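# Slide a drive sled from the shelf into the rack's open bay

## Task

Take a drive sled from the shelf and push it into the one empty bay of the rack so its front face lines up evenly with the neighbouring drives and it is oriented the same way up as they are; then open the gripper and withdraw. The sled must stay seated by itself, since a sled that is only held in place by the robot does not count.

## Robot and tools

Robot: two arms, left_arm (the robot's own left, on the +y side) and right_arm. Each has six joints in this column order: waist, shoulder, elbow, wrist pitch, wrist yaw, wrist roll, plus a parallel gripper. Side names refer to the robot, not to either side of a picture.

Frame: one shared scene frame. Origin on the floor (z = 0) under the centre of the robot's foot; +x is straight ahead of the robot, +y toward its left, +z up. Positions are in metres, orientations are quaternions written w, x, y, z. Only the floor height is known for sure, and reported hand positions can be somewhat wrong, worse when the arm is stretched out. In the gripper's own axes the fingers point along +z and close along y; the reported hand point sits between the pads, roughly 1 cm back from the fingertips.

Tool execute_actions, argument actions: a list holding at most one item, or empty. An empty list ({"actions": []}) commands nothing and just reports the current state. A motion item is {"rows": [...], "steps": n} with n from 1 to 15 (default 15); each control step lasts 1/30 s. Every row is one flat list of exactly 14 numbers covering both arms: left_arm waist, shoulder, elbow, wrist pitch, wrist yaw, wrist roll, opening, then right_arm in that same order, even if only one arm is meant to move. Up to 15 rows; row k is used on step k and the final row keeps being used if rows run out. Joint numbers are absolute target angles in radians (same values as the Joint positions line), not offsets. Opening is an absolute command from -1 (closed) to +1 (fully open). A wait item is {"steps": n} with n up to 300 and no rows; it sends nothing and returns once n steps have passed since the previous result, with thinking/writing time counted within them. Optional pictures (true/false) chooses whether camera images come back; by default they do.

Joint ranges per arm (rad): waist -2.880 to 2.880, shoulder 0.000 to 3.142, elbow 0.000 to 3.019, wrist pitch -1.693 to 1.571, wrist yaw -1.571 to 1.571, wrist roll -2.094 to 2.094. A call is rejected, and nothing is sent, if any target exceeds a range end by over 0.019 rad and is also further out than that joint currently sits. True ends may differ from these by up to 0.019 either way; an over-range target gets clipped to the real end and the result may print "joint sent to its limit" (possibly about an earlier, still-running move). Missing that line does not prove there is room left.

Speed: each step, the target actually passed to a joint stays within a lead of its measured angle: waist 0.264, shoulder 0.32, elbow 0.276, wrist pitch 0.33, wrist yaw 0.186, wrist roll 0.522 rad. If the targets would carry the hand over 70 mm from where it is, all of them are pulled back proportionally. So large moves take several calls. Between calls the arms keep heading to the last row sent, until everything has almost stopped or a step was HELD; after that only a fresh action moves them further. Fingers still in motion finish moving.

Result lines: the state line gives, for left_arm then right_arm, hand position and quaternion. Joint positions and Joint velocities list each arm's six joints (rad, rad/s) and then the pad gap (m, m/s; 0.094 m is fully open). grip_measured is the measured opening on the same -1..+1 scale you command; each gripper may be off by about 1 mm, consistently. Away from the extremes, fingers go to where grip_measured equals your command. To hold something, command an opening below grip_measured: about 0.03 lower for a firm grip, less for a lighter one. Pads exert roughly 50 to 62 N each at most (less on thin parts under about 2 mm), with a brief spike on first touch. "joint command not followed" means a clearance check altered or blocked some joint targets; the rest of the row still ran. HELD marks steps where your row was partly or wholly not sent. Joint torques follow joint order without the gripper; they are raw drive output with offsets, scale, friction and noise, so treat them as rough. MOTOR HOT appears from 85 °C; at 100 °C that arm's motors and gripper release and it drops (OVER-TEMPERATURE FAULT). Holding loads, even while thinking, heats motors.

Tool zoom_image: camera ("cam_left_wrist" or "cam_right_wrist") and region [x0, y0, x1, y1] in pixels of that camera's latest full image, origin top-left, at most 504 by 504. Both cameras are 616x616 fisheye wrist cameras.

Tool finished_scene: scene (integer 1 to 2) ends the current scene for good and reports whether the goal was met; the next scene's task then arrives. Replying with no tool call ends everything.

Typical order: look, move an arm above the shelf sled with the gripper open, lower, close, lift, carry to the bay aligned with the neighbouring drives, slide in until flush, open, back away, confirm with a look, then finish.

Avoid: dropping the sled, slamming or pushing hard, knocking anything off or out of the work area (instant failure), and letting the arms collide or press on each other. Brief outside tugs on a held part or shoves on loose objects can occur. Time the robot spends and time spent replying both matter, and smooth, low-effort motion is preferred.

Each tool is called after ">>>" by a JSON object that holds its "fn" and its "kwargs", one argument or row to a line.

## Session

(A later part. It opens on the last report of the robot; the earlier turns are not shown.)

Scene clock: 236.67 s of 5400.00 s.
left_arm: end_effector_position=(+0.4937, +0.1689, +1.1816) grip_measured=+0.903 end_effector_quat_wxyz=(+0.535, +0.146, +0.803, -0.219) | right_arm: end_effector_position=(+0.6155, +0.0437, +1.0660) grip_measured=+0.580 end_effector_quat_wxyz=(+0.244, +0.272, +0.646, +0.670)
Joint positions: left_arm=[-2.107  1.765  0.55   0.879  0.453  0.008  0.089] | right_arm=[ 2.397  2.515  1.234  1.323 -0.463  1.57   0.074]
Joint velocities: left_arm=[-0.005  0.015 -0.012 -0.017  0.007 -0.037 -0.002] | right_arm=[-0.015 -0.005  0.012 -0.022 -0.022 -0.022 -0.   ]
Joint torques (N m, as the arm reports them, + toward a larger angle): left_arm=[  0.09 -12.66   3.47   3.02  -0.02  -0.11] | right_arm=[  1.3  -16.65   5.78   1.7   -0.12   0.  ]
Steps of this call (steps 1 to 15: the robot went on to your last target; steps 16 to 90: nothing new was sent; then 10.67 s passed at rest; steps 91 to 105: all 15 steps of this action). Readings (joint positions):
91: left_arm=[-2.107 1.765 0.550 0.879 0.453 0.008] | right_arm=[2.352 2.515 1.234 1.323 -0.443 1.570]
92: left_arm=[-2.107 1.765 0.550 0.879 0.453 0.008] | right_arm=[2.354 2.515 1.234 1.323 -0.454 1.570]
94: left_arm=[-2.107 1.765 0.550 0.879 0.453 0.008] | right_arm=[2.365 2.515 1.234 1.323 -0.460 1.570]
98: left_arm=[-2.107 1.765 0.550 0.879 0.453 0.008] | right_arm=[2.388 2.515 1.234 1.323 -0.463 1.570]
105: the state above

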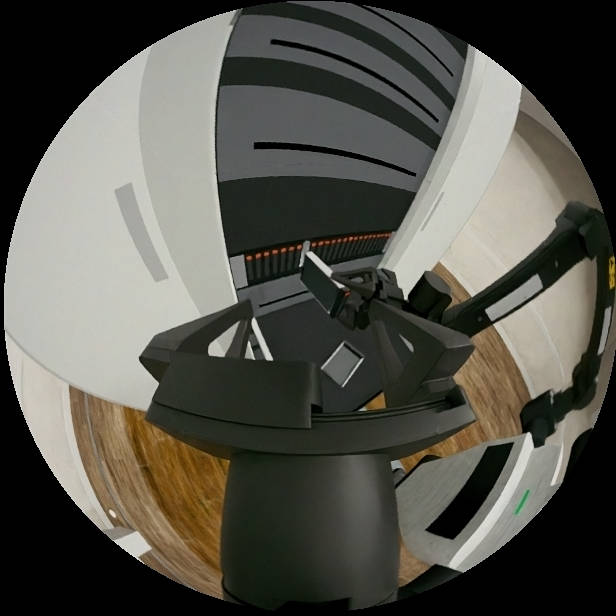

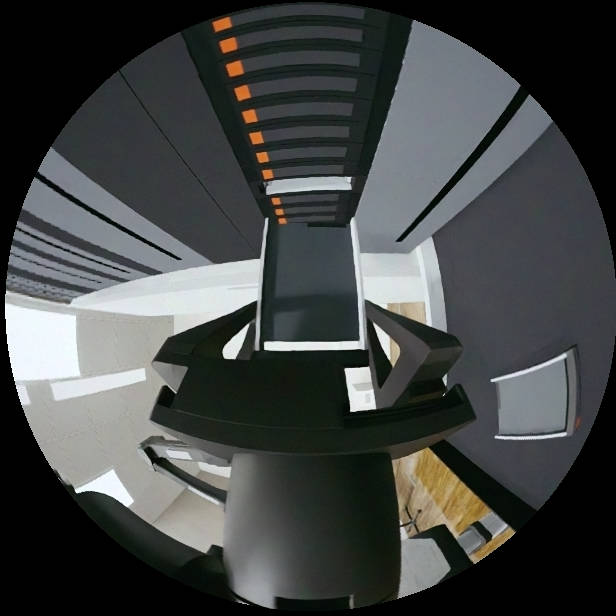

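>>> {"fn": "execute_actions", "kwargs": {
  "actions": [
    {"rows":[[-2.1,1.75,0.55,0.9,0.45,0,0.9,2.395,2.525,1.26,1.32,-0.378,1.575,0.535]],"steps":15}
  ]
}}

>>> {"fn": "zoom_image", "kwargs": {
  "camera": "cam_right_wrist",
  "region": [230,130,400,300]
}}

>>> {"fn": "zoom_image", "kwargs": {
  "camera": "cam_left_wrist",
  "region": [280,220,380,310]
}}

Scene clock: 245.33 s of 5400.00 s.
left_arm: end_effector_position=(+0.4937, +0.1689, +1.1816) grip_measured=+0.903 end_effector_quat_wxyz=(+0.535, +0.146, +0.803, -0.219) | right_arm: end_effector_position=(+0.6251, +0.0341, +1.0650) grip_measured=+0.580 end_effector_quat_wxyz=(+0.270, +0.299, +0.636, +0.658)
Joint positions: left_arm=[-2.107  1.765  0.55   0.879  0.453  0.008  0.089] | right_arm=[ 2.398  2.515  1.234  1.323 -0.38   1.57   0.074]
Joint velocities: left_arm=[-0.005  0.005 -0.012 -0.012 -0.11  -0.022 -0.001] | right_arm=[-0.005 -0.015 -0.027 -0.007  0.007  0.007 -0.   ]
Joint torques (N m, as the arm reports them, + toward a larger angle): left_arm=[  0.09 -12.6    3.5    3.    -0.02  -0.11] | right_arm=[  1.85 -16.8    5.86   1.66   0.04   0.  ]
Steps of this call (steps 1 to 15: the robot went on to your last target; steps 16 to 90: nothing new was sent; then 5.17 s passed at rest; steps 91 to 105: all 15 steps of this action). Readings (joint positions):
91: left_arm=[-2.107 1.765 0.550 0.879 0.453 0.008] | right_arm=[2.398 2.515 1.234 1.323 -0.423 1.570]
92: left_arm=[-2.107 1.765 0.550 0.879 0.453 0.008] | right_arm=[2.399 2.515 1.234 1.323 -0.396 1.570]
94: left_arm=[-2.107 1.765 0.550 0.879 0.453 0.008] | right_arm=[2.398 2.515 1.234 1.323 -0.382 1.570]
98: left_arm=[-2.107 1.765 0.550 0.879 0.453 0.008] | right_arm=[2.398 2.515 1.234 1.323 -0.380 1.570]
105: the state above

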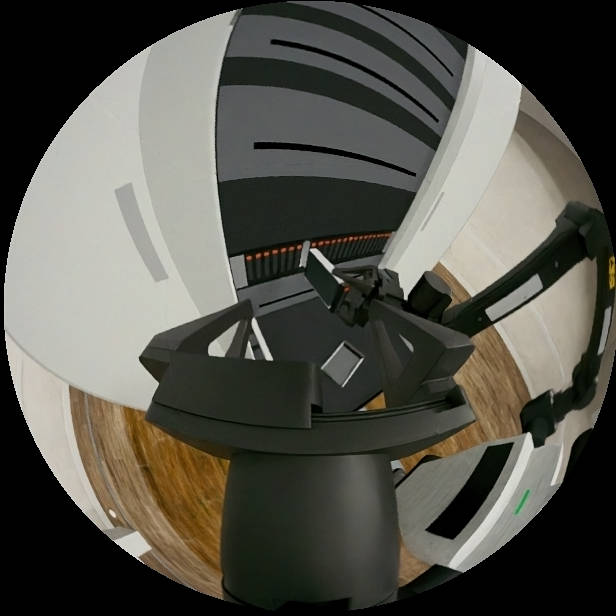

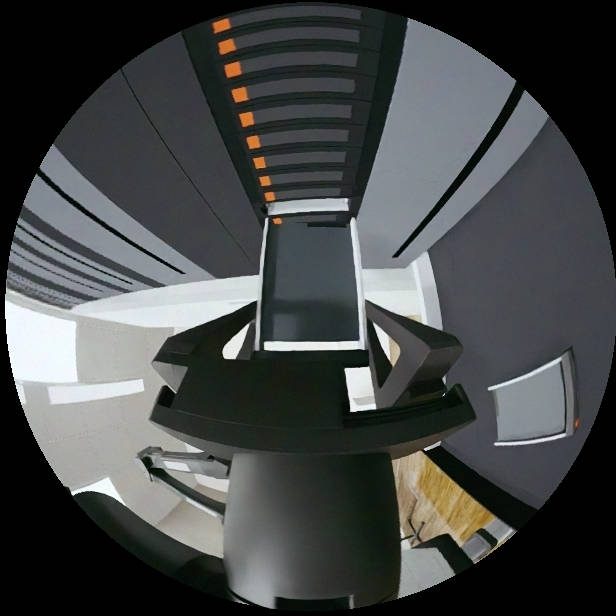

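Region (230, 130, 400, 300) of cam_right_wrist's 616x616 image, scaled by 2.965, with more detail than that image has.

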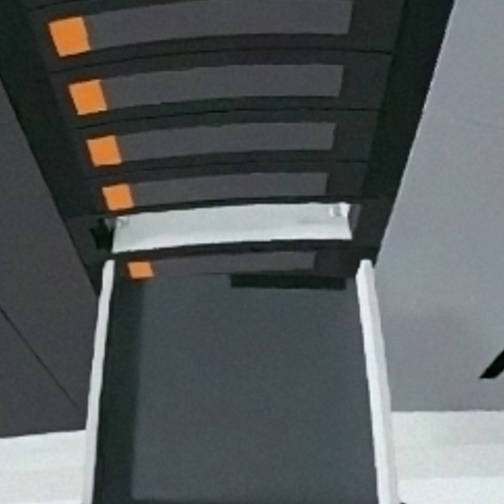

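Region (280, 220, 380, 310) of cam_left_wrist's 616x616 image, scaled by 5.040, with more detail than that image has; it fills the top 454 rows of this view, and the rest is white.

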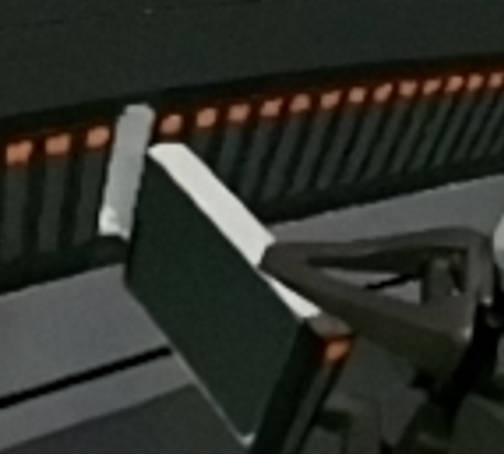

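>>> {"fn": "execute_actions", "kwargs": {
  "actions": [
    {"rows":[[-2.1,1.75,0.55,0.9,0.45,0,0.9,2.375,2.535,1.31,1.27,-0.392,1.575,0.535]],"steps":15}
  ]
}}

>>> {"fn": "zoom_image", "kwargs": {
  "camera": "cam_right_wrist",
  "region": [230,130,400,300]
}}

>>> {"fn": "zoom_image", "kwargs": {
  "camera": "cam_left_wrist",
  "region": [280,220,380,310]
}}

Scene clock: 252.27 s of 5400.00 s.
left_arm: end_effector_position=(+0.4937, +0.1689, +1.1816) grip_measured=+0.903 end_effector_quat_wxyz=(+0.535, +0.146, +0.803, -0.219) | right_arm: end_effector_position=(+0.6433, +0.0305, +1.0620) grip_measured=+0.580 end_effector_quat_wxyz=(+0.269, +0.304, +0.638, +0.654)
Joint positions: left_arm=[-2.107  1.765  0.55   0.879  0.453  0.008  0.089] | right_arm=[ 2.382  2.525  1.282  1.273 -0.389  1.57   0.074]
Joint velocities: left_arm=[-0.005 -0.005  0.012 -0.007 -0.037 -0.022 -0.   ] | right_arm=[-0.015 -0.015 -0.002  0.007 -0.037 -0.007 -0.001]
Joint torques (N m, as the arm reports them, + toward a larger angle): left_arm=[  0.05 -12.65   3.53   3.02  -0.01  -0.11] | right_arm=[  0.34 -16.91   6.47   1.66  -0.22   0.  ]
Steps of this call (steps 1 to 15: the robot went on to your last target; steps 16 to 90: nothing new was sent; then 3.43 s passed at rest; steps 91 to 105: all 15 steps of this action). Readings (joint positions):
91: left_arm=[-2.107 1.765 0.550 0.879 0.453 0.008] | right_arm=[2.397 2.516 1.239 1.313 -0.386 1.570]
92: left_arm=[-2.107 1.765 0.550 0.879 0.453 0.008] | right_arm=[2.396 2.518 1.248 1.298 -0.389 1.570]
94: left_arm=[-2.107 1.765 0.550 0.879 0.453 0.008] | right_arm=[2.393 2.523 1.269 1.280 -0.389 1.570]
98: left_arm=[-2.107 1.765 0.550 0.879 0.453 0.008] | right_arm=[2.385 2.525 1.282 1.274 -0.389 1.570]
105: the state above

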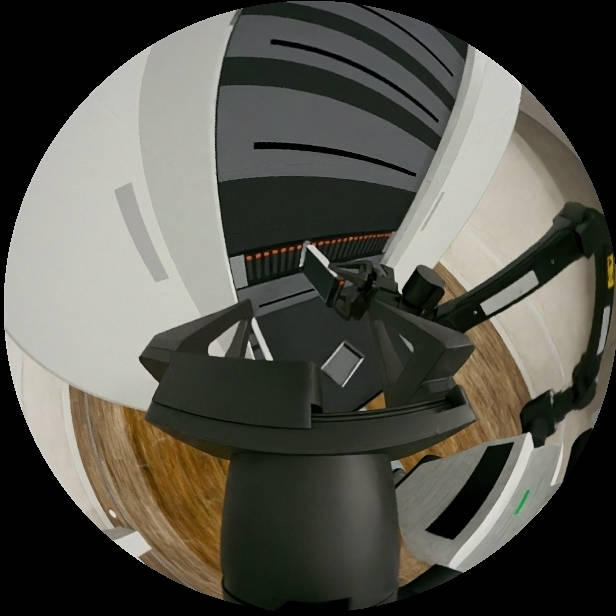

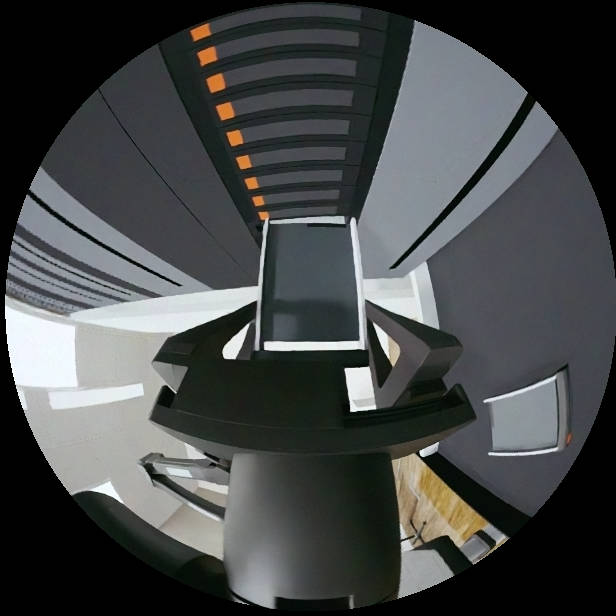

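Region (230, 130, 400, 300) of cam_right_wrist's 616x616 image, scaled by 2.965, with more detail than that image has.

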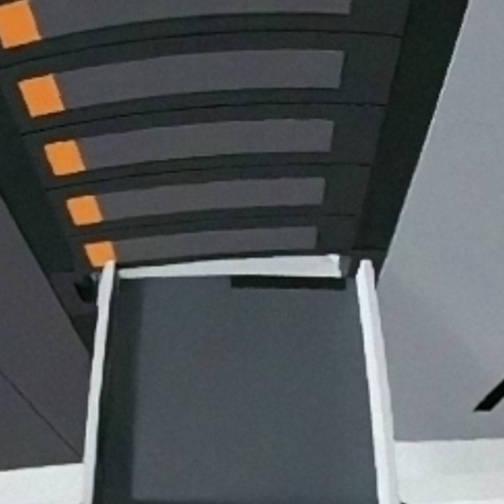

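Region (280, 220, 380, 310) of cam_left_wrist's 616x616 image, scaled by 5.040, with more detail than that image has; it fills the top 454 rows of this view, and the rest is white.

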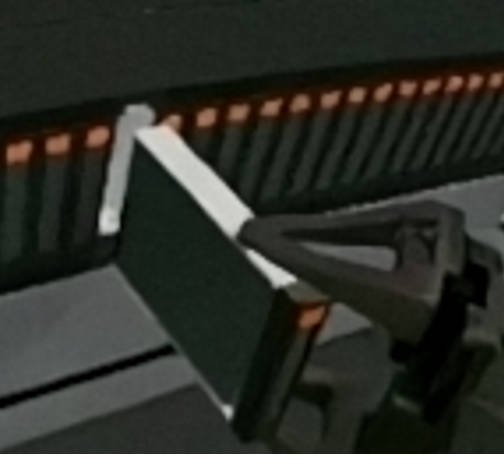

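>>> {"fn": "execute_actions", "kwargs": {
  "actions": [
    {"rows":[[-2.1,1.75,0.55,0.9,0.45,0,0.9,2.375,2.49,1.29,1.26,-0.392,1.575,0.535]],"steps":15}
  ]
}}

>>> {"fn": "zoom_image", "kwargs": {
  "camera": "cam_right_wrist",
  "region": [230,130,400,300]
}}

>>> {"fn": "zoom_image", "kwargs": {
  "camera": "cam_left_wrist",
  "region": [280,220,380,310]
}}

Scene clock: 258.70 s of 5400.00 s.
left_arm: end_effector_position=(+0.4937, +0.1689, +1.1816) grip_measured=+0.903 end_effector_quat_wxyz=(+0.535, +0.146, +0.803, -0.219) | right_arm: end_effector_position=(+0.6448, +0.0316, +1.0658) grip_measured=+0.580 end_effector_quat_wxyz=(+0.267, +0.303, +0.639, +0.654)
Joint positions: left_arm=[-2.107  1.765  0.55   0.879  0.453  0.008  0.089] | right_arm=[ 2.382  2.515  1.282  1.261 -0.394  1.57   0.074]
Joint velocities: left_arm=[ 0.005 -0.015  0.012 -0.002  0.022 -0.022 -0.003] | right_arm=[ 0.005 -0.005  0.002  0.002 -0.051  0.022 -0.   ]
Joint torques (N m, as the arm reports them, + toward a larger angle): left_arm=[  0.03 -12.65   3.5    2.98  -0.01  -0.11] | right_arm=[  1.3  -19.47   4.73   1.82   0.     0.  ]
Steps of this call (steps 1 to 15: the robot went on to your last target; steps 16 to 90: nothing new was sent; then 2.93 s passed at rest; steps 91 to 105: all 15 steps of this action). Readings (joint positions):
91: left_arm=[-2.107 1.765 0.550 0.879 0.453 0.008] | right_arm=[2.382 2.523 1.282 1.270 -0.389 1.570]
92: left_arm=[-2.107 1.765 0.550 0.879 0.453 0.008] | right_arm=[2.382 2.522 1.282 1.267 -0.389 1.570]
94: left_arm=[-2.107 1.765 0.550 0.879 0.453 0.008] | right_arm=[2.382 2.517 1.282 1.263 -0.391 1.570]
98: left_arm=[-2.107 1.765 0.550 0.879 0.453 0.008] | right_arm=[2.382 2.515 1.282 1.261 -0.394 1.570]
105: the state above

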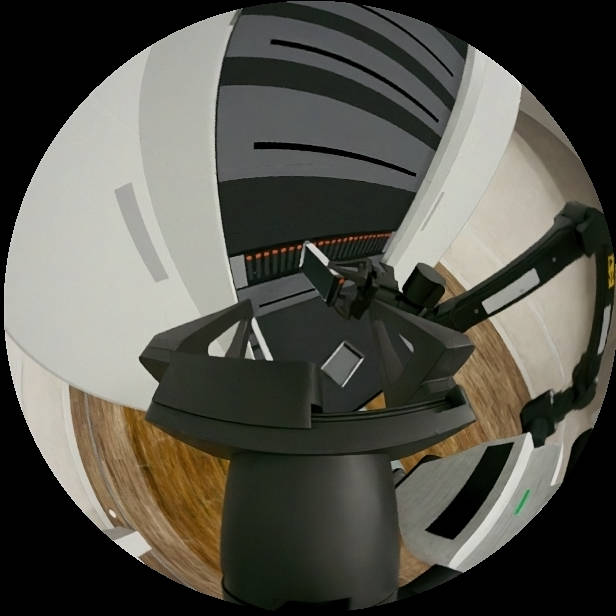

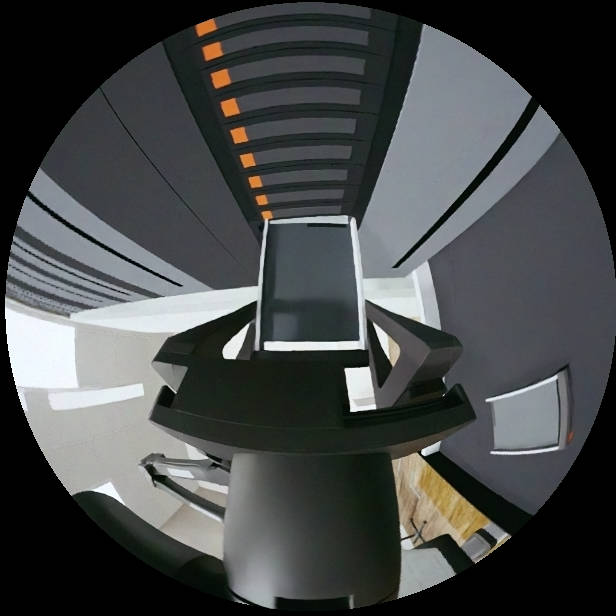

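Region (230, 130, 400, 300) of cam_right_wrist's 616x616 image, scaled by 2.965, with more detail than that image has.

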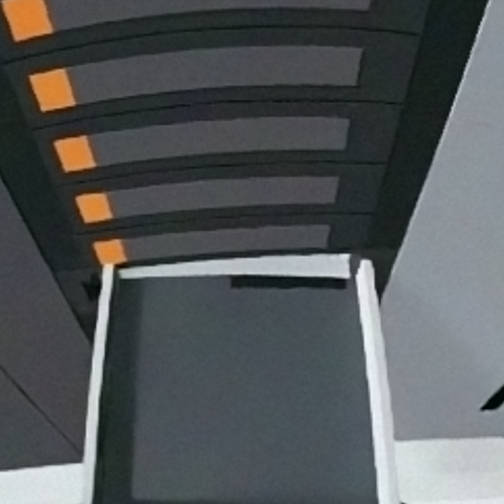

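Region (280, 220, 380, 310) of cam_left_wrist's 616x616 image, scaled by 5.040, with more detail than that image has; it fills the top 454 rows of this view, and the rest is white.

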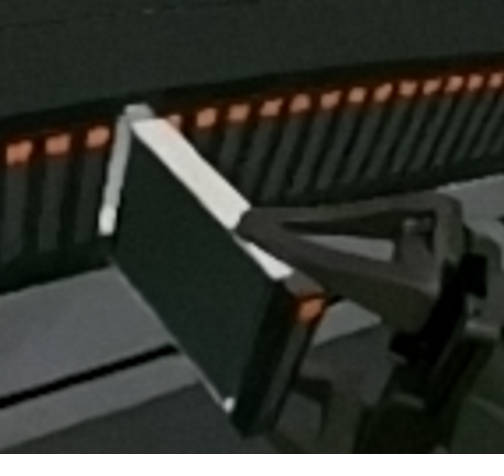

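>>> {"fn": "execute_actions", "kwargs": {
  "actions": [
    {"rows":[[-2.1,1.75,0.55,0.9,0.45,0,0.9,2.362,2.525,1.34,1.22,-0.40,1.575,0.535]],"steps":15}
  ]
}}

>>> {"fn": "zoom_image", "kwargs": {
  "camera": "cam_right_wrist",
  "region": [230,130,400,300]
}}

>>> {"fn": "zoom_image", "kwargs": {
  "camera": "cam_left_wrist",
  "region": [280,220,380,310]
}}

Scene clock: 264.10 s of 5400.00 s.
left_arm: end_effector_position=(+0.4937, +0.1689, +1.1816) grip_measured=+0.903 end_effector_quat_wxyz=(+0.535, +0.146, +0.803, -0.219) | right_arm: end_effector_position=(+0.6497, +0.0343, +1.0626) grip_measured=+0.580 end_effector_quat_wxyz=(+0.257, +0.305, +0.646, +0.651)
Joint positions: left_arm=[-2.107  1.765  0.55   0.879  0.453  0.008  0.089] | right_arm=[ 2.38   2.516  1.3    1.222 -0.407  1.571  0.074]
Joint velocities: left_arm=[-0.015 -0.015  0.007 -0.017 -0.007 -0.051 -0.   ] | right_arm=[-0.015 -0.015 -0.017  0.012 -0.066  0.007 -0.001]
Joint torques (N m, as the arm reports them, + toward a larger angle): left_arm=[  0.07 -12.65   3.5    2.98  -0.02  -0.11] | right_arm=[  0.08 -17.2    7.64   1.8    0.24  -0.02]
Steps of this call (steps 1 to 15: the robot went on to your last target; steps 16 to 90: nothing new was sent; then 1.90 s passed at rest; steps 91 to 105: all 15 steps of this action). Readings (joint positions):
91: left_arm=[-2.107 1.765 0.550 0.879 0.453 0.008] | right_arm=[2.382 2.515 1.282 1.254 -0.398 1.570]
92: left_arm=[-2.107 1.765 0.550 0.879 0.453 0.008] | right_arm=[2.381 2.515 1.285 1.245 -0.402 1.570]
94: left_arm=[-2.107 1.765 0.550 0.879 0.453 0.008] | right_arm=[2.381 2.515 1.287 1.236 -0.405 1.570]
98: left_arm=[-2.107 1.765 0.550 0.879 0.453 0.008] | right_arm=[2.380 2.516 1.300 1.223 -0.407 1.570]
105: the state above

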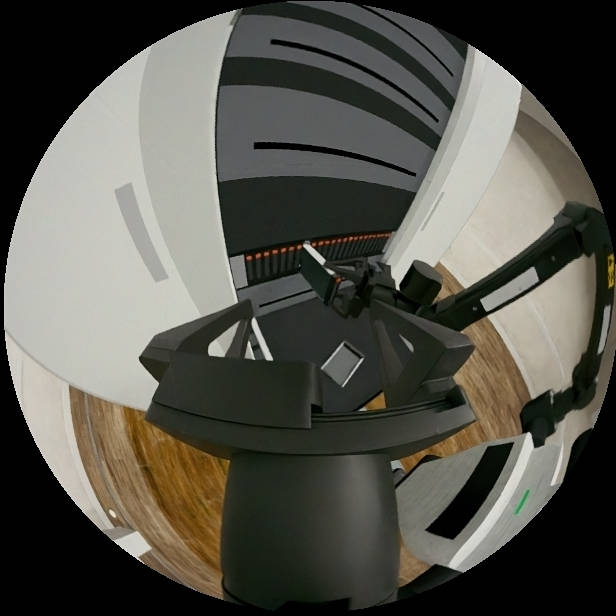

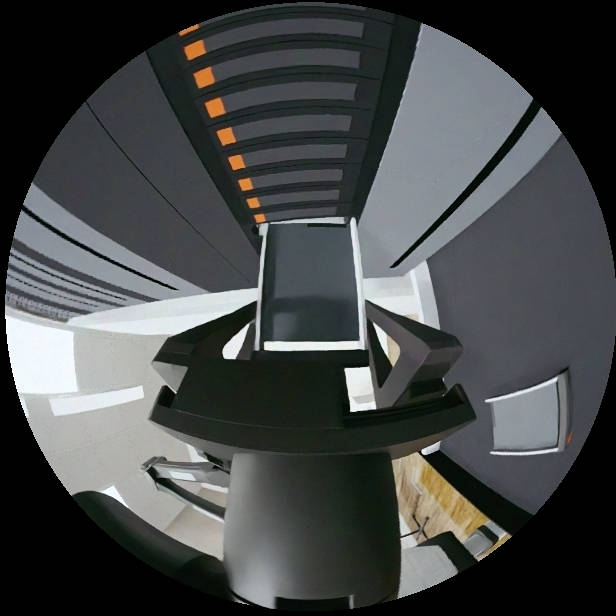

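Region (230, 130, 400, 300) of cam_right_wrist's 616x616 image, scaled by 2.965, with more detail than that image has.

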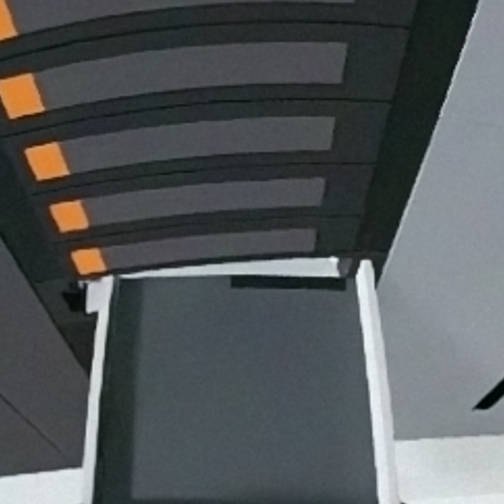

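Region (280, 220, 380, 310) of cam_left_wrist's 616x616 image, scaled by 5.040, with more detail than that image has; it fills the top 454 rows of this view, and the rest is white.

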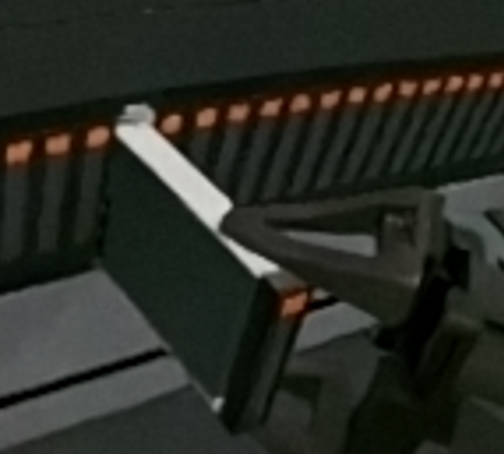

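>>> {"fn": "execute_actions", "kwargs": {
  "actions": [
    {"rows":[[-2.1,1.75,0.55,0.9,0.45,0,0.9,2.38,2.50,1.26,1.26,-0.40,1.575,0.535],[-2.1,1.75,0.55,0.9,0.45,0,0.9,2.38,2.50,1.26,1.26,-0.40,1.575,0.535],[-2.1,1.75,0.55,0.9,0.45,0,0.9,2.38,2.50,1.26,1.26,-0.40,1.575,0.535],[-2.1,1.75,0.55,0.9,0.45,0,0.9,2.35,2.50,1.27,1.265,-0.405,1.575,0.535]],"steps":15}
  ]
}}

>>> {"fn": "zoom_image", "kwargs": {
  "camera": "cam_right_wrist",
  "region": [230,130,400,300]
}}

>>> {"fn": "zoom_image", "kwargs": {
  "camera": "cam_left_wrist",
  "region": [280,220,380,310]
}}

Scene clock: 273.37 s of 5400.00 s.
left_arm: end_effector_position=(+0.4937, +0.1689, +1.1816) grip_measured=+0.903 end_effector_quat_wxyz=(+0.535, +0.146, +0.803, -0.219) | right_arm: end_effector_position=(+0.6439, +0.0227, +1.0606) grip_measured=+0.580 end_effector_quat_wxyz=(+0.259, +0.309, +0.645, +0.649)
Joint positions: left_arm=[-2.107  1.765  0.55   0.879  0.453  0.008  0.089] | right_arm=[ 2.367  2.511  1.27   1.244 -0.412  1.571  0.074]
Joint velocities: left_arm=[-0.005 -0.005  0.017  0.012  0.022 -0.037 -0.001] | right_arm=[-0.005  0.005  0.002 -0.012 -0.022  0.007 -0.   ]
Joint torques (N m, as the arm reports them, + toward a larger angle): left_arm=[  0.04 -12.62   3.5    3.01  -0.03  -0.12] | right_arm=[ -0.17 -18.86   4.13   2.7    0.23  -0.01]
Steps of this call (steps 1 to 15: the robot went on to your last target; steps 16 to 90: nothing new was sent; then 5.77 s passed at rest; steps 91 to 105: all 15 steps of this action). Readings (joint positions):
91: left_arm=[-2.107 1.765 0.550 0.879 0.453 0.008] | right_arm=[2.380 2.516 1.295 1.225 -0.407 1.571]
92: left_arm=[-2.107 1.765 0.550 0.879 0.453 0.008] | right_arm=[2.380 2.513 1.287 1.230 -0.407 1.571]
94: left_arm=[-2.107 1.765 0.550 0.879 0.453 0.008] | right_arm=[2.381 2.511 1.275 1.238 -0.406 1.571]
98: left_arm=[-2.107 1.765 0.550 0.879 0.453 0.008] | right_arm=[2.370 2.511 1.272 1.242 -0.410 1.571]
105: the state above

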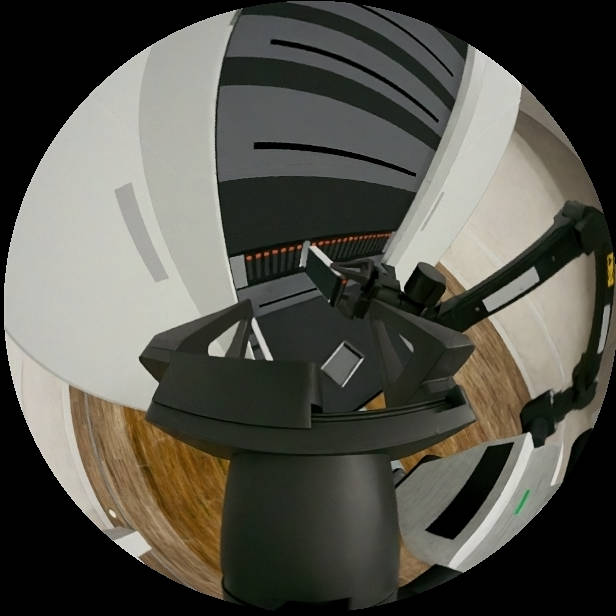

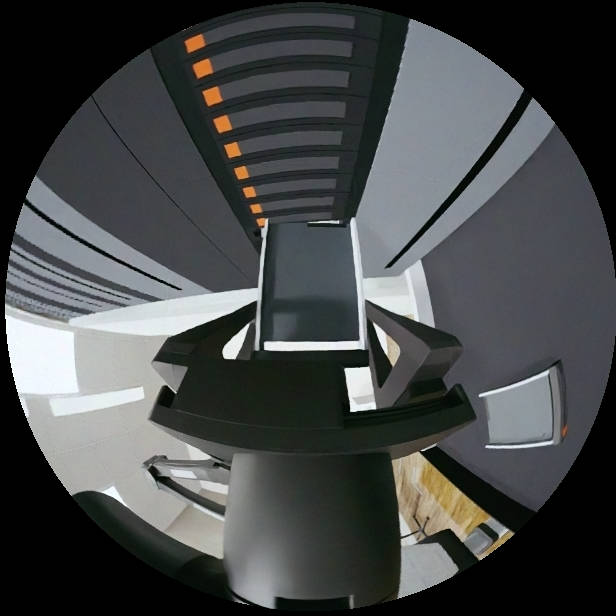

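Region (230, 130, 400, 300) of cam_right_wrist's 616x616 image, scaled by 2.965, with more detail than that image has.

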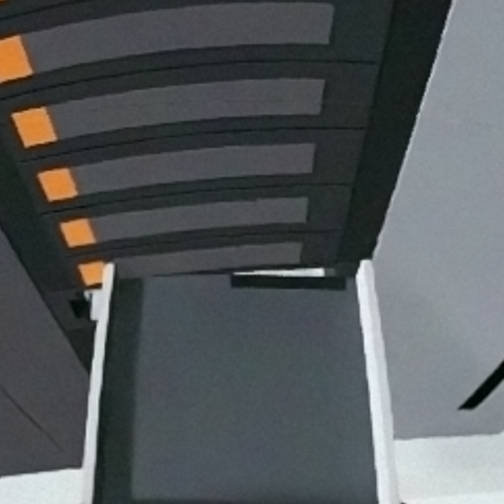

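Region (280, 220, 380, 310) of cam_left_wrist's 616x616 image, scaled by 5.040, with more detail than that image has; it fills the top 454 rows of this view, and the rest is white.

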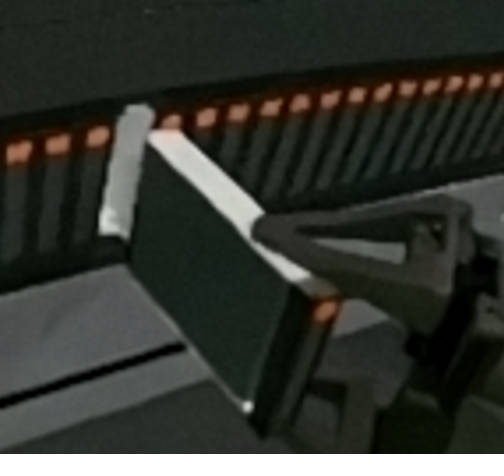

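>>> {"fn": "execute_actions", "kwargs": {
  "actions": [
    {"rows":[[-2.1,1.75,0.55,0.9,0.45,0,0.9,2.387,2.51,1.27,1.295,-0.39,1.575,0.535]],"steps":15}
  ]
}}

>>> {"fn": "zoom_image", "kwargs": {
  "camera": "cam_right_wrist",
  "region": [230,130,400,300]
}}

>>> {"fn": "zoom_image", "kwargs": {
  "camera": "cam_left_wrist",
  "region": [280,220,380,310]
}}

Scene clock: 283.83 s of 5400.00 s.
left_arm: end_effector_position=(+0.4937, +0.1689, +1.1816) grip_measured=+0.903 end_effector_quat_wxyz=(+0.535, +0.146, +0.803, -0.219) | right_arm: end_effector_position=(+0.6420, +0.0283, +1.0669) grip_measured=+0.580 end_effector_quat_wxyz=(+0.269, +0.304, +0.638, +0.655)
Joint positions: left_arm=[-2.107  1.765  0.55   0.879  0.453  0.008  0.089] | right_arm=[ 2.38   2.512  1.269  1.273 -0.393  1.571  0.074]
Joint velocities: left_arm=[ 0.005  0.015 -0.002  0.007 -0.051  0.037 -0.   ] | right_arm=[ 0.005 -0.005 -0.012 -0.002 -0.022  0.066 -0.   ]
Joint torques (N m, as the arm reports them, + toward a larger angle): left_arm=[  0.12 -12.64   3.5    2.98  -0.02  -0.11] | right_arm=[  2.18 -17.27   4.11   2.72   0.04  -0.02]
Steps of this call (steps 1 to 15: the robot went on to your last target; steps 16 to 90: nothing new was sent; then 6.97 s passed at rest; steps 91 to 105: all 15 steps of this action). Readings (joint positions):
91: left_arm=[-2.107 1.765 0.550 0.879 0.453 0.008] | right_arm=[2.368 2.511 1.270 1.249 -0.407 1.571]
92: left_arm=[-2.107 1.765 0.550 0.879 0.453 0.008] | right_arm=[2.370 2.512 1.269 1.256 -0.400 1.571]
94: left_arm=[-2.107 1.765 0.550 0.879 0.453 0.008] | right_arm=[2.374 2.512 1.269 1.266 -0.394 1.571]
98: left_arm=[-2.107 1.765 0.550 0.879 0.453 0.008] | right_arm=[2.379 2.512 1.269 1.273 -0.393 1.571]
105: the state above

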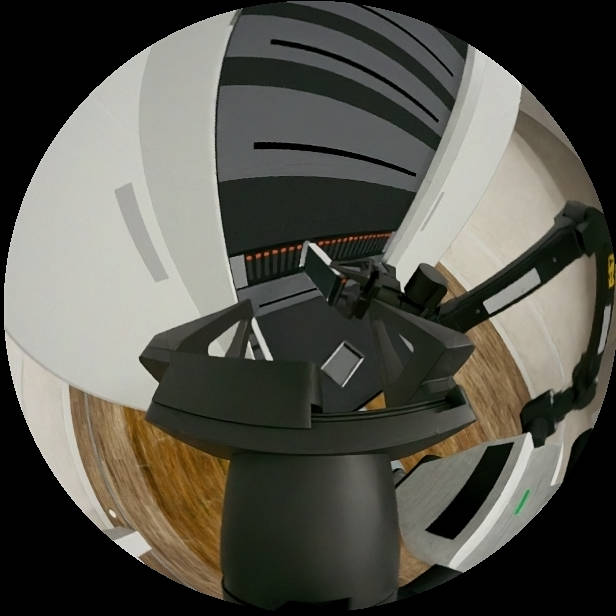

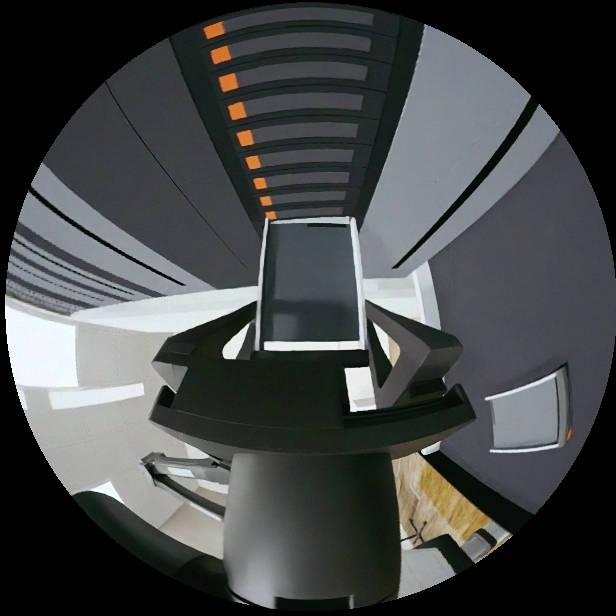

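Region (230, 130, 400, 300) of cam_right_wrist's 616x616 image, scaled by 2.965, with more detail than that image has.

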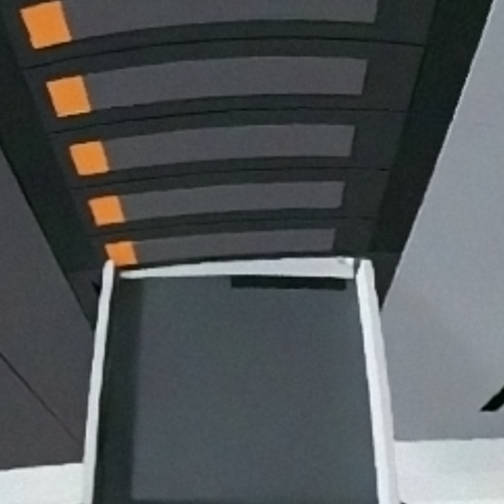

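Region (280, 220, 380, 310) of cam_left_wrist's 616x616 image, scaled by 5.040, with more detail than that image has; it fills the top 454 rows of this view, and the rest is white.

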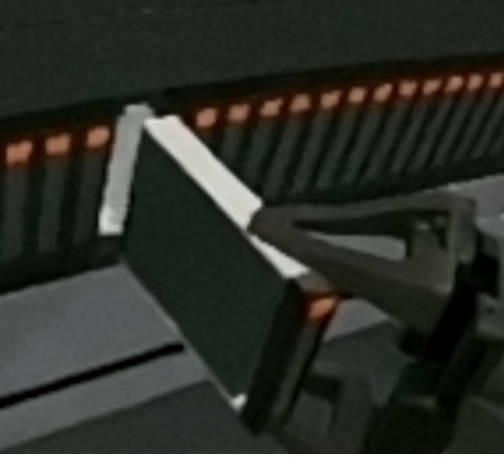

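>>> {"fn": "execute_actions", "kwargs": {
  "actions": [
    {"rows":[[-2.1,1.75,0.55,0.9,0.45,0,0.9,2.37,2.52,1.30,1.27,-0.393,1.575,0.535],[-2.1,1.75,0.55,0.9,0.45,0,0.9,2.37,2.52,1.30,1.27,-0.393,1.575,0.535],[-2.1,1.75,0.55,0.9,0.45,0,0.9,2.368,2.522,1.31,1.265,-0.395,1.575,0.535],[-2.1,1.75,0.55,0.9,0.45,0,0.9,2.366,2.524,1.32,1.258,-0.397,1.575,0.535],[-2.1,1.75,0.55,0.9,0.45,0,0.9,2.364,2.527,1.33,1.25,-0.399,1.575,0.535],[-2.1,1.75,0.55,0.9,0.45,0,0.9,2.362,2.53,1.34,1.24,-0.401,1.575,0.535]],"steps":15}
  ]
}}

>>> {"fn": "zoom_image", "kwargs": {
  "camera": "cam_right_wrist",
  "region": [230,130,400,300]
}}

>>> {"fn": "zoom_image", "kwargs": {
  "camera": "cam_left_wrist",
  "region": [280,220,380,310]
}}

Scene clock: 294.23 s of 5400.00 s.
left_arm: end_effector_position=(+0.4937, +0.1689, +1.1816) grip_measured=+0.903 end_effector_quat_wxyz=(+0.535, +0.146, +0.803, -0.219) | right_arm: end_effector_position=(+0.6449, +0.0307, +1.0640) grip_measured=+0.580 end_effector_quat_wxyz=(+0.263, +0.302, +0.642, +0.654)
Joint positions: left_arm=[-2.107  1.765  0.55   0.879  0.453  0.008  0.089] | right_arm=[ 2.378  2.517  1.284  1.254 -0.407  1.57   0.074]
Joint velocities: left_arm=[ 0.005 -0.015 -0.002  0.007 -0.007  0.022 -0.001] | right_arm=[-0.005  0.005 -0.017 -0.022 -0.022  0.051 -0.   ]
Joint torques (N m, as the arm reports them, + toward a larger angle): left_arm=[  0.09 -12.59   3.52   2.98  -0.02  -0.11] | right_arm=[  0.49 -16.88   8.79   1.21   0.18   0.  ]
Steps of this call (steps 1 to 15: the robot went on to your last target; steps 16 to 90: nothing new was sent; then 6.90 s passed at rest; steps 91 to 105: all 15 steps of this action). Readings (joint positions):
91: left_arm=[-2.107 1.765 0.550 0.879 0.453 0.008] | right_arm=[2.380 2.512 1.269 1.273 -0.393 1.571]
92: left_arm=[-2.107 1.765 0.550 0.879 0.453 0.008] | right_arm=[2.380 2.512 1.269 1.273 -0.393 1.571]
94: left_arm=[-2.107 1.765 0.550 0.879 0.453 0.008] | right_arm=[2.379 2.512 1.271 1.269 -0.393 1.571]
98: left_arm=[-2.107 1.765 0.550 0.879 0.453 0.008] | right_arm=[2.378 2.515 1.282 1.256 -0.405 1.570]
105: the state above

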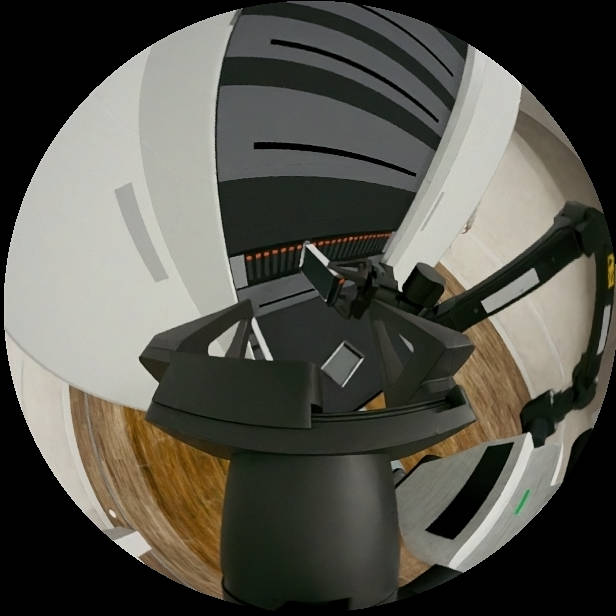

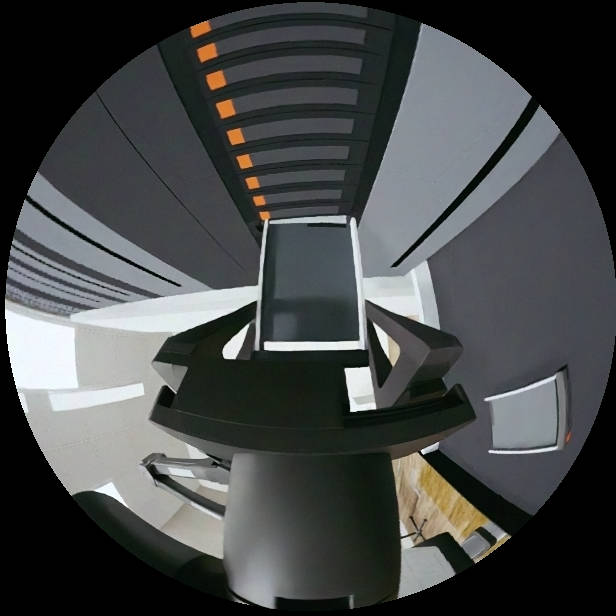

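Region (230, 130, 400, 300) of cam_right_wrist's 616x616 image, scaled by 2.965, with more detail than that image has.

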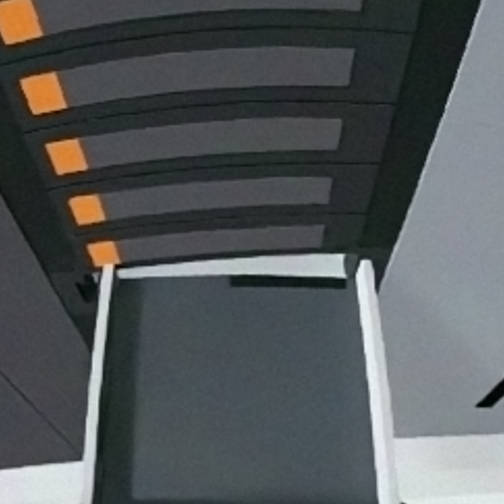

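Region (280, 220, 380, 310) of cam_left_wrist's 616x616 image, scaled by 5.040, with more detail than that image has; it fills the top 454 rows of this view, and the rest is white.

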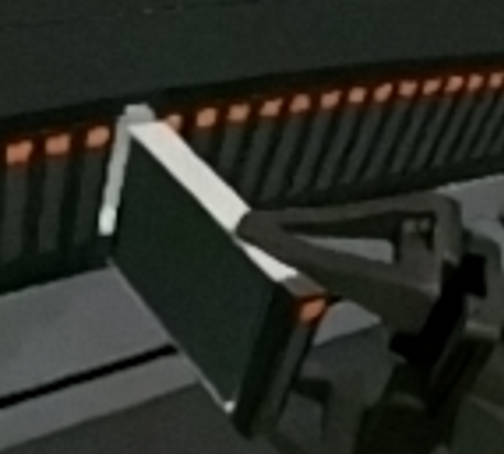

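>>> {"fn": "execute_actions", "kwargs": {
  "actions": [
    {"rows":[[-2.1,1.75,0.55,0.9,0.45,0,0.9,2.375,2.51,1.25,1.275,-0.395,1.575,0.535],[-2.1,1.75,0.55,0.9,0.45,0,0.9,2.375,2.51,1.25,1.275,-0.395,1.575,0.535],[-2.1,1.75,0.55,0.9,0.45,0,0.9,2.375,2.50,1.25,1.275,-0.395,1.575,0.535],[-2.1,1.75,0.55,0.9,0.45,0,0.9,2.375,2.49,1.25,1.275,-0.395,1.575,0.535],[-2.1,1.75,0.55,0.9,0.45,0,0.9,2.372,2.478,1.25,1.275,-0.393,1.575,0.535]],"steps":15}
  ]
}}

>>> {"fn": "zoom_image", "kwargs": {
  "camera": "cam_right_wrist",
  "region": [230,130,400,300]
}}

>>> {"fn": "zoom_image", "kwargs": {
  "camera": "cam_left_wrist",
  "region": [280,220,380,310]
}}

Scene clock: 310.40 s of 5400.00 s.
left_arm: end_effector_position=(+0.4937, +0.1689, +1.1816) grip_measured=+0.903 end_effector_quat_wxyz=(+0.535, +0.146, +0.803, -0.219) | right_arm: end_effector_position=(+0.6405, +0.0268, +1.0716) grip_measured=+0.580 end_effector_quat_wxyz=(+0.265, +0.306, +0.641, +0.652)
Joint positions: left_arm=[-2.107  1.765  0.55   0.879  0.453  0.008  0.089] | right_arm=[ 2.378  2.491  1.252  1.257 -0.396  1.57   0.074]
Joint velocities: left_arm=[-0.024  0.005 -0.012 -0.007 -0.066 -0.022  0.   ] | right_arm=[-0.015 -0.034 -0.007  0.012 -0.037  0.037 -0.   ]
Joint torques (N m, as the arm reports them, + toward a larger angle): left_arm=[  0.14 -12.55   3.53   3.    -0.01  -0.11] | right_arm=[  1.86 -18.05   3.98   2.61   0.03   0.  ]
Steps of this call (steps 1 to 15: the robot went on to your last target; steps 16 to 90: nothing new was sent; then 12.67 s passed at rest; steps 91 to 105: all 15 steps of this action). Readings (joint positions):
91: left_arm=[-2.107 1.765 0.550 0.879 0.453 0.008] | right_arm=[2.378 2.516 1.279 1.256 -0.406 1.570]
92: left_arm=[-2.107 1.765 0.550 0.879 0.453 0.008] | right_arm=[2.378 2.515 1.272 1.257 -0.401 1.570]
94: left_arm=[-2.107 1.765 0.550 0.879 0.453 0.008] | right_arm=[2.378 2.513 1.261 1.257 -0.398 1.570]
98: left_arm=[-2.107 1.765 0.550 0.879 0.453 0.008] | right_arm=[2.378 2.509 1.252 1.257 -0.396 1.570]
105: the state above

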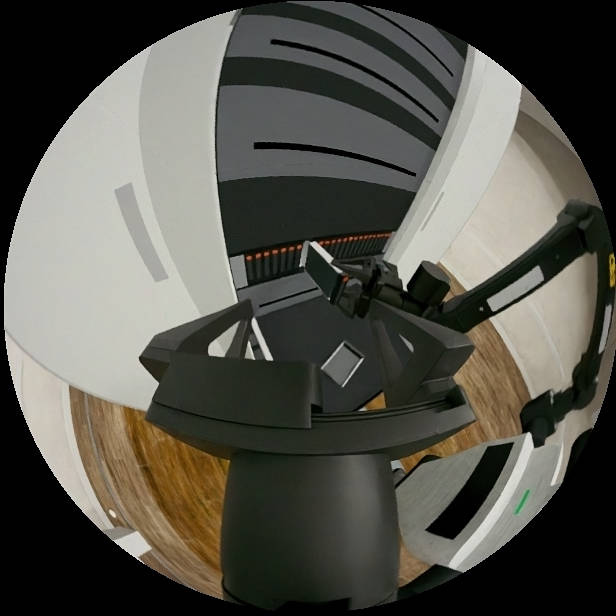

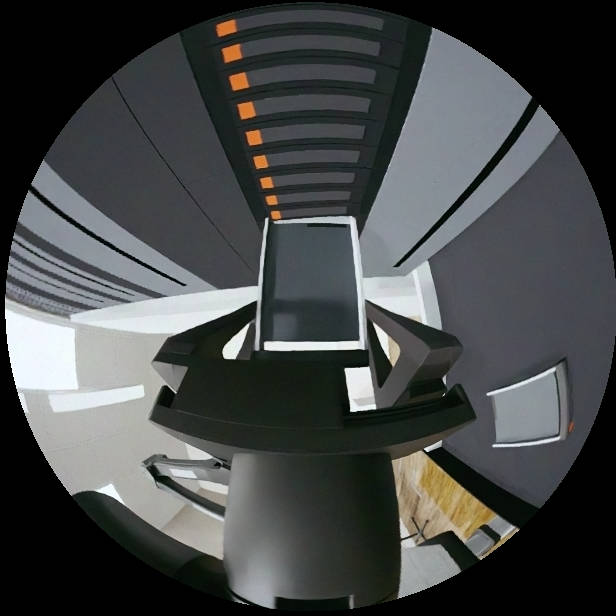

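Region (230, 130, 400, 300) of cam_right_wrist's 616x616 image, scaled by 2.965, with more detail than that image has.

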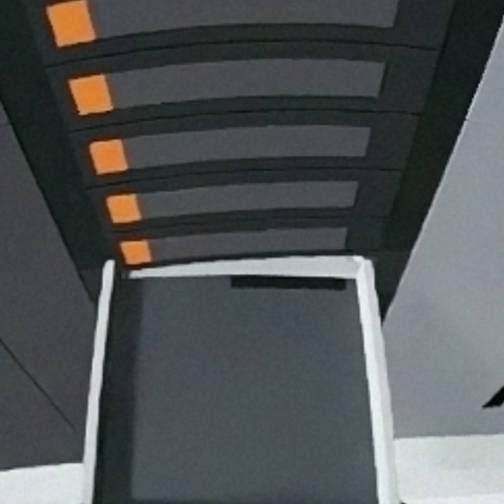

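Region (280, 220, 380, 310) of cam_left_wrist's 616x616 image, scaled by 5.040, with more detail than that image has; it fills the top 454 rows of this view, and the rest is white.

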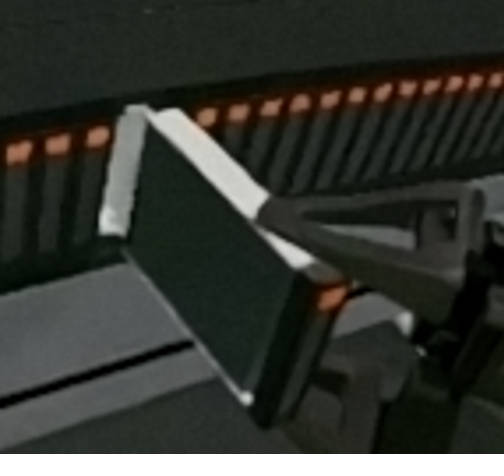

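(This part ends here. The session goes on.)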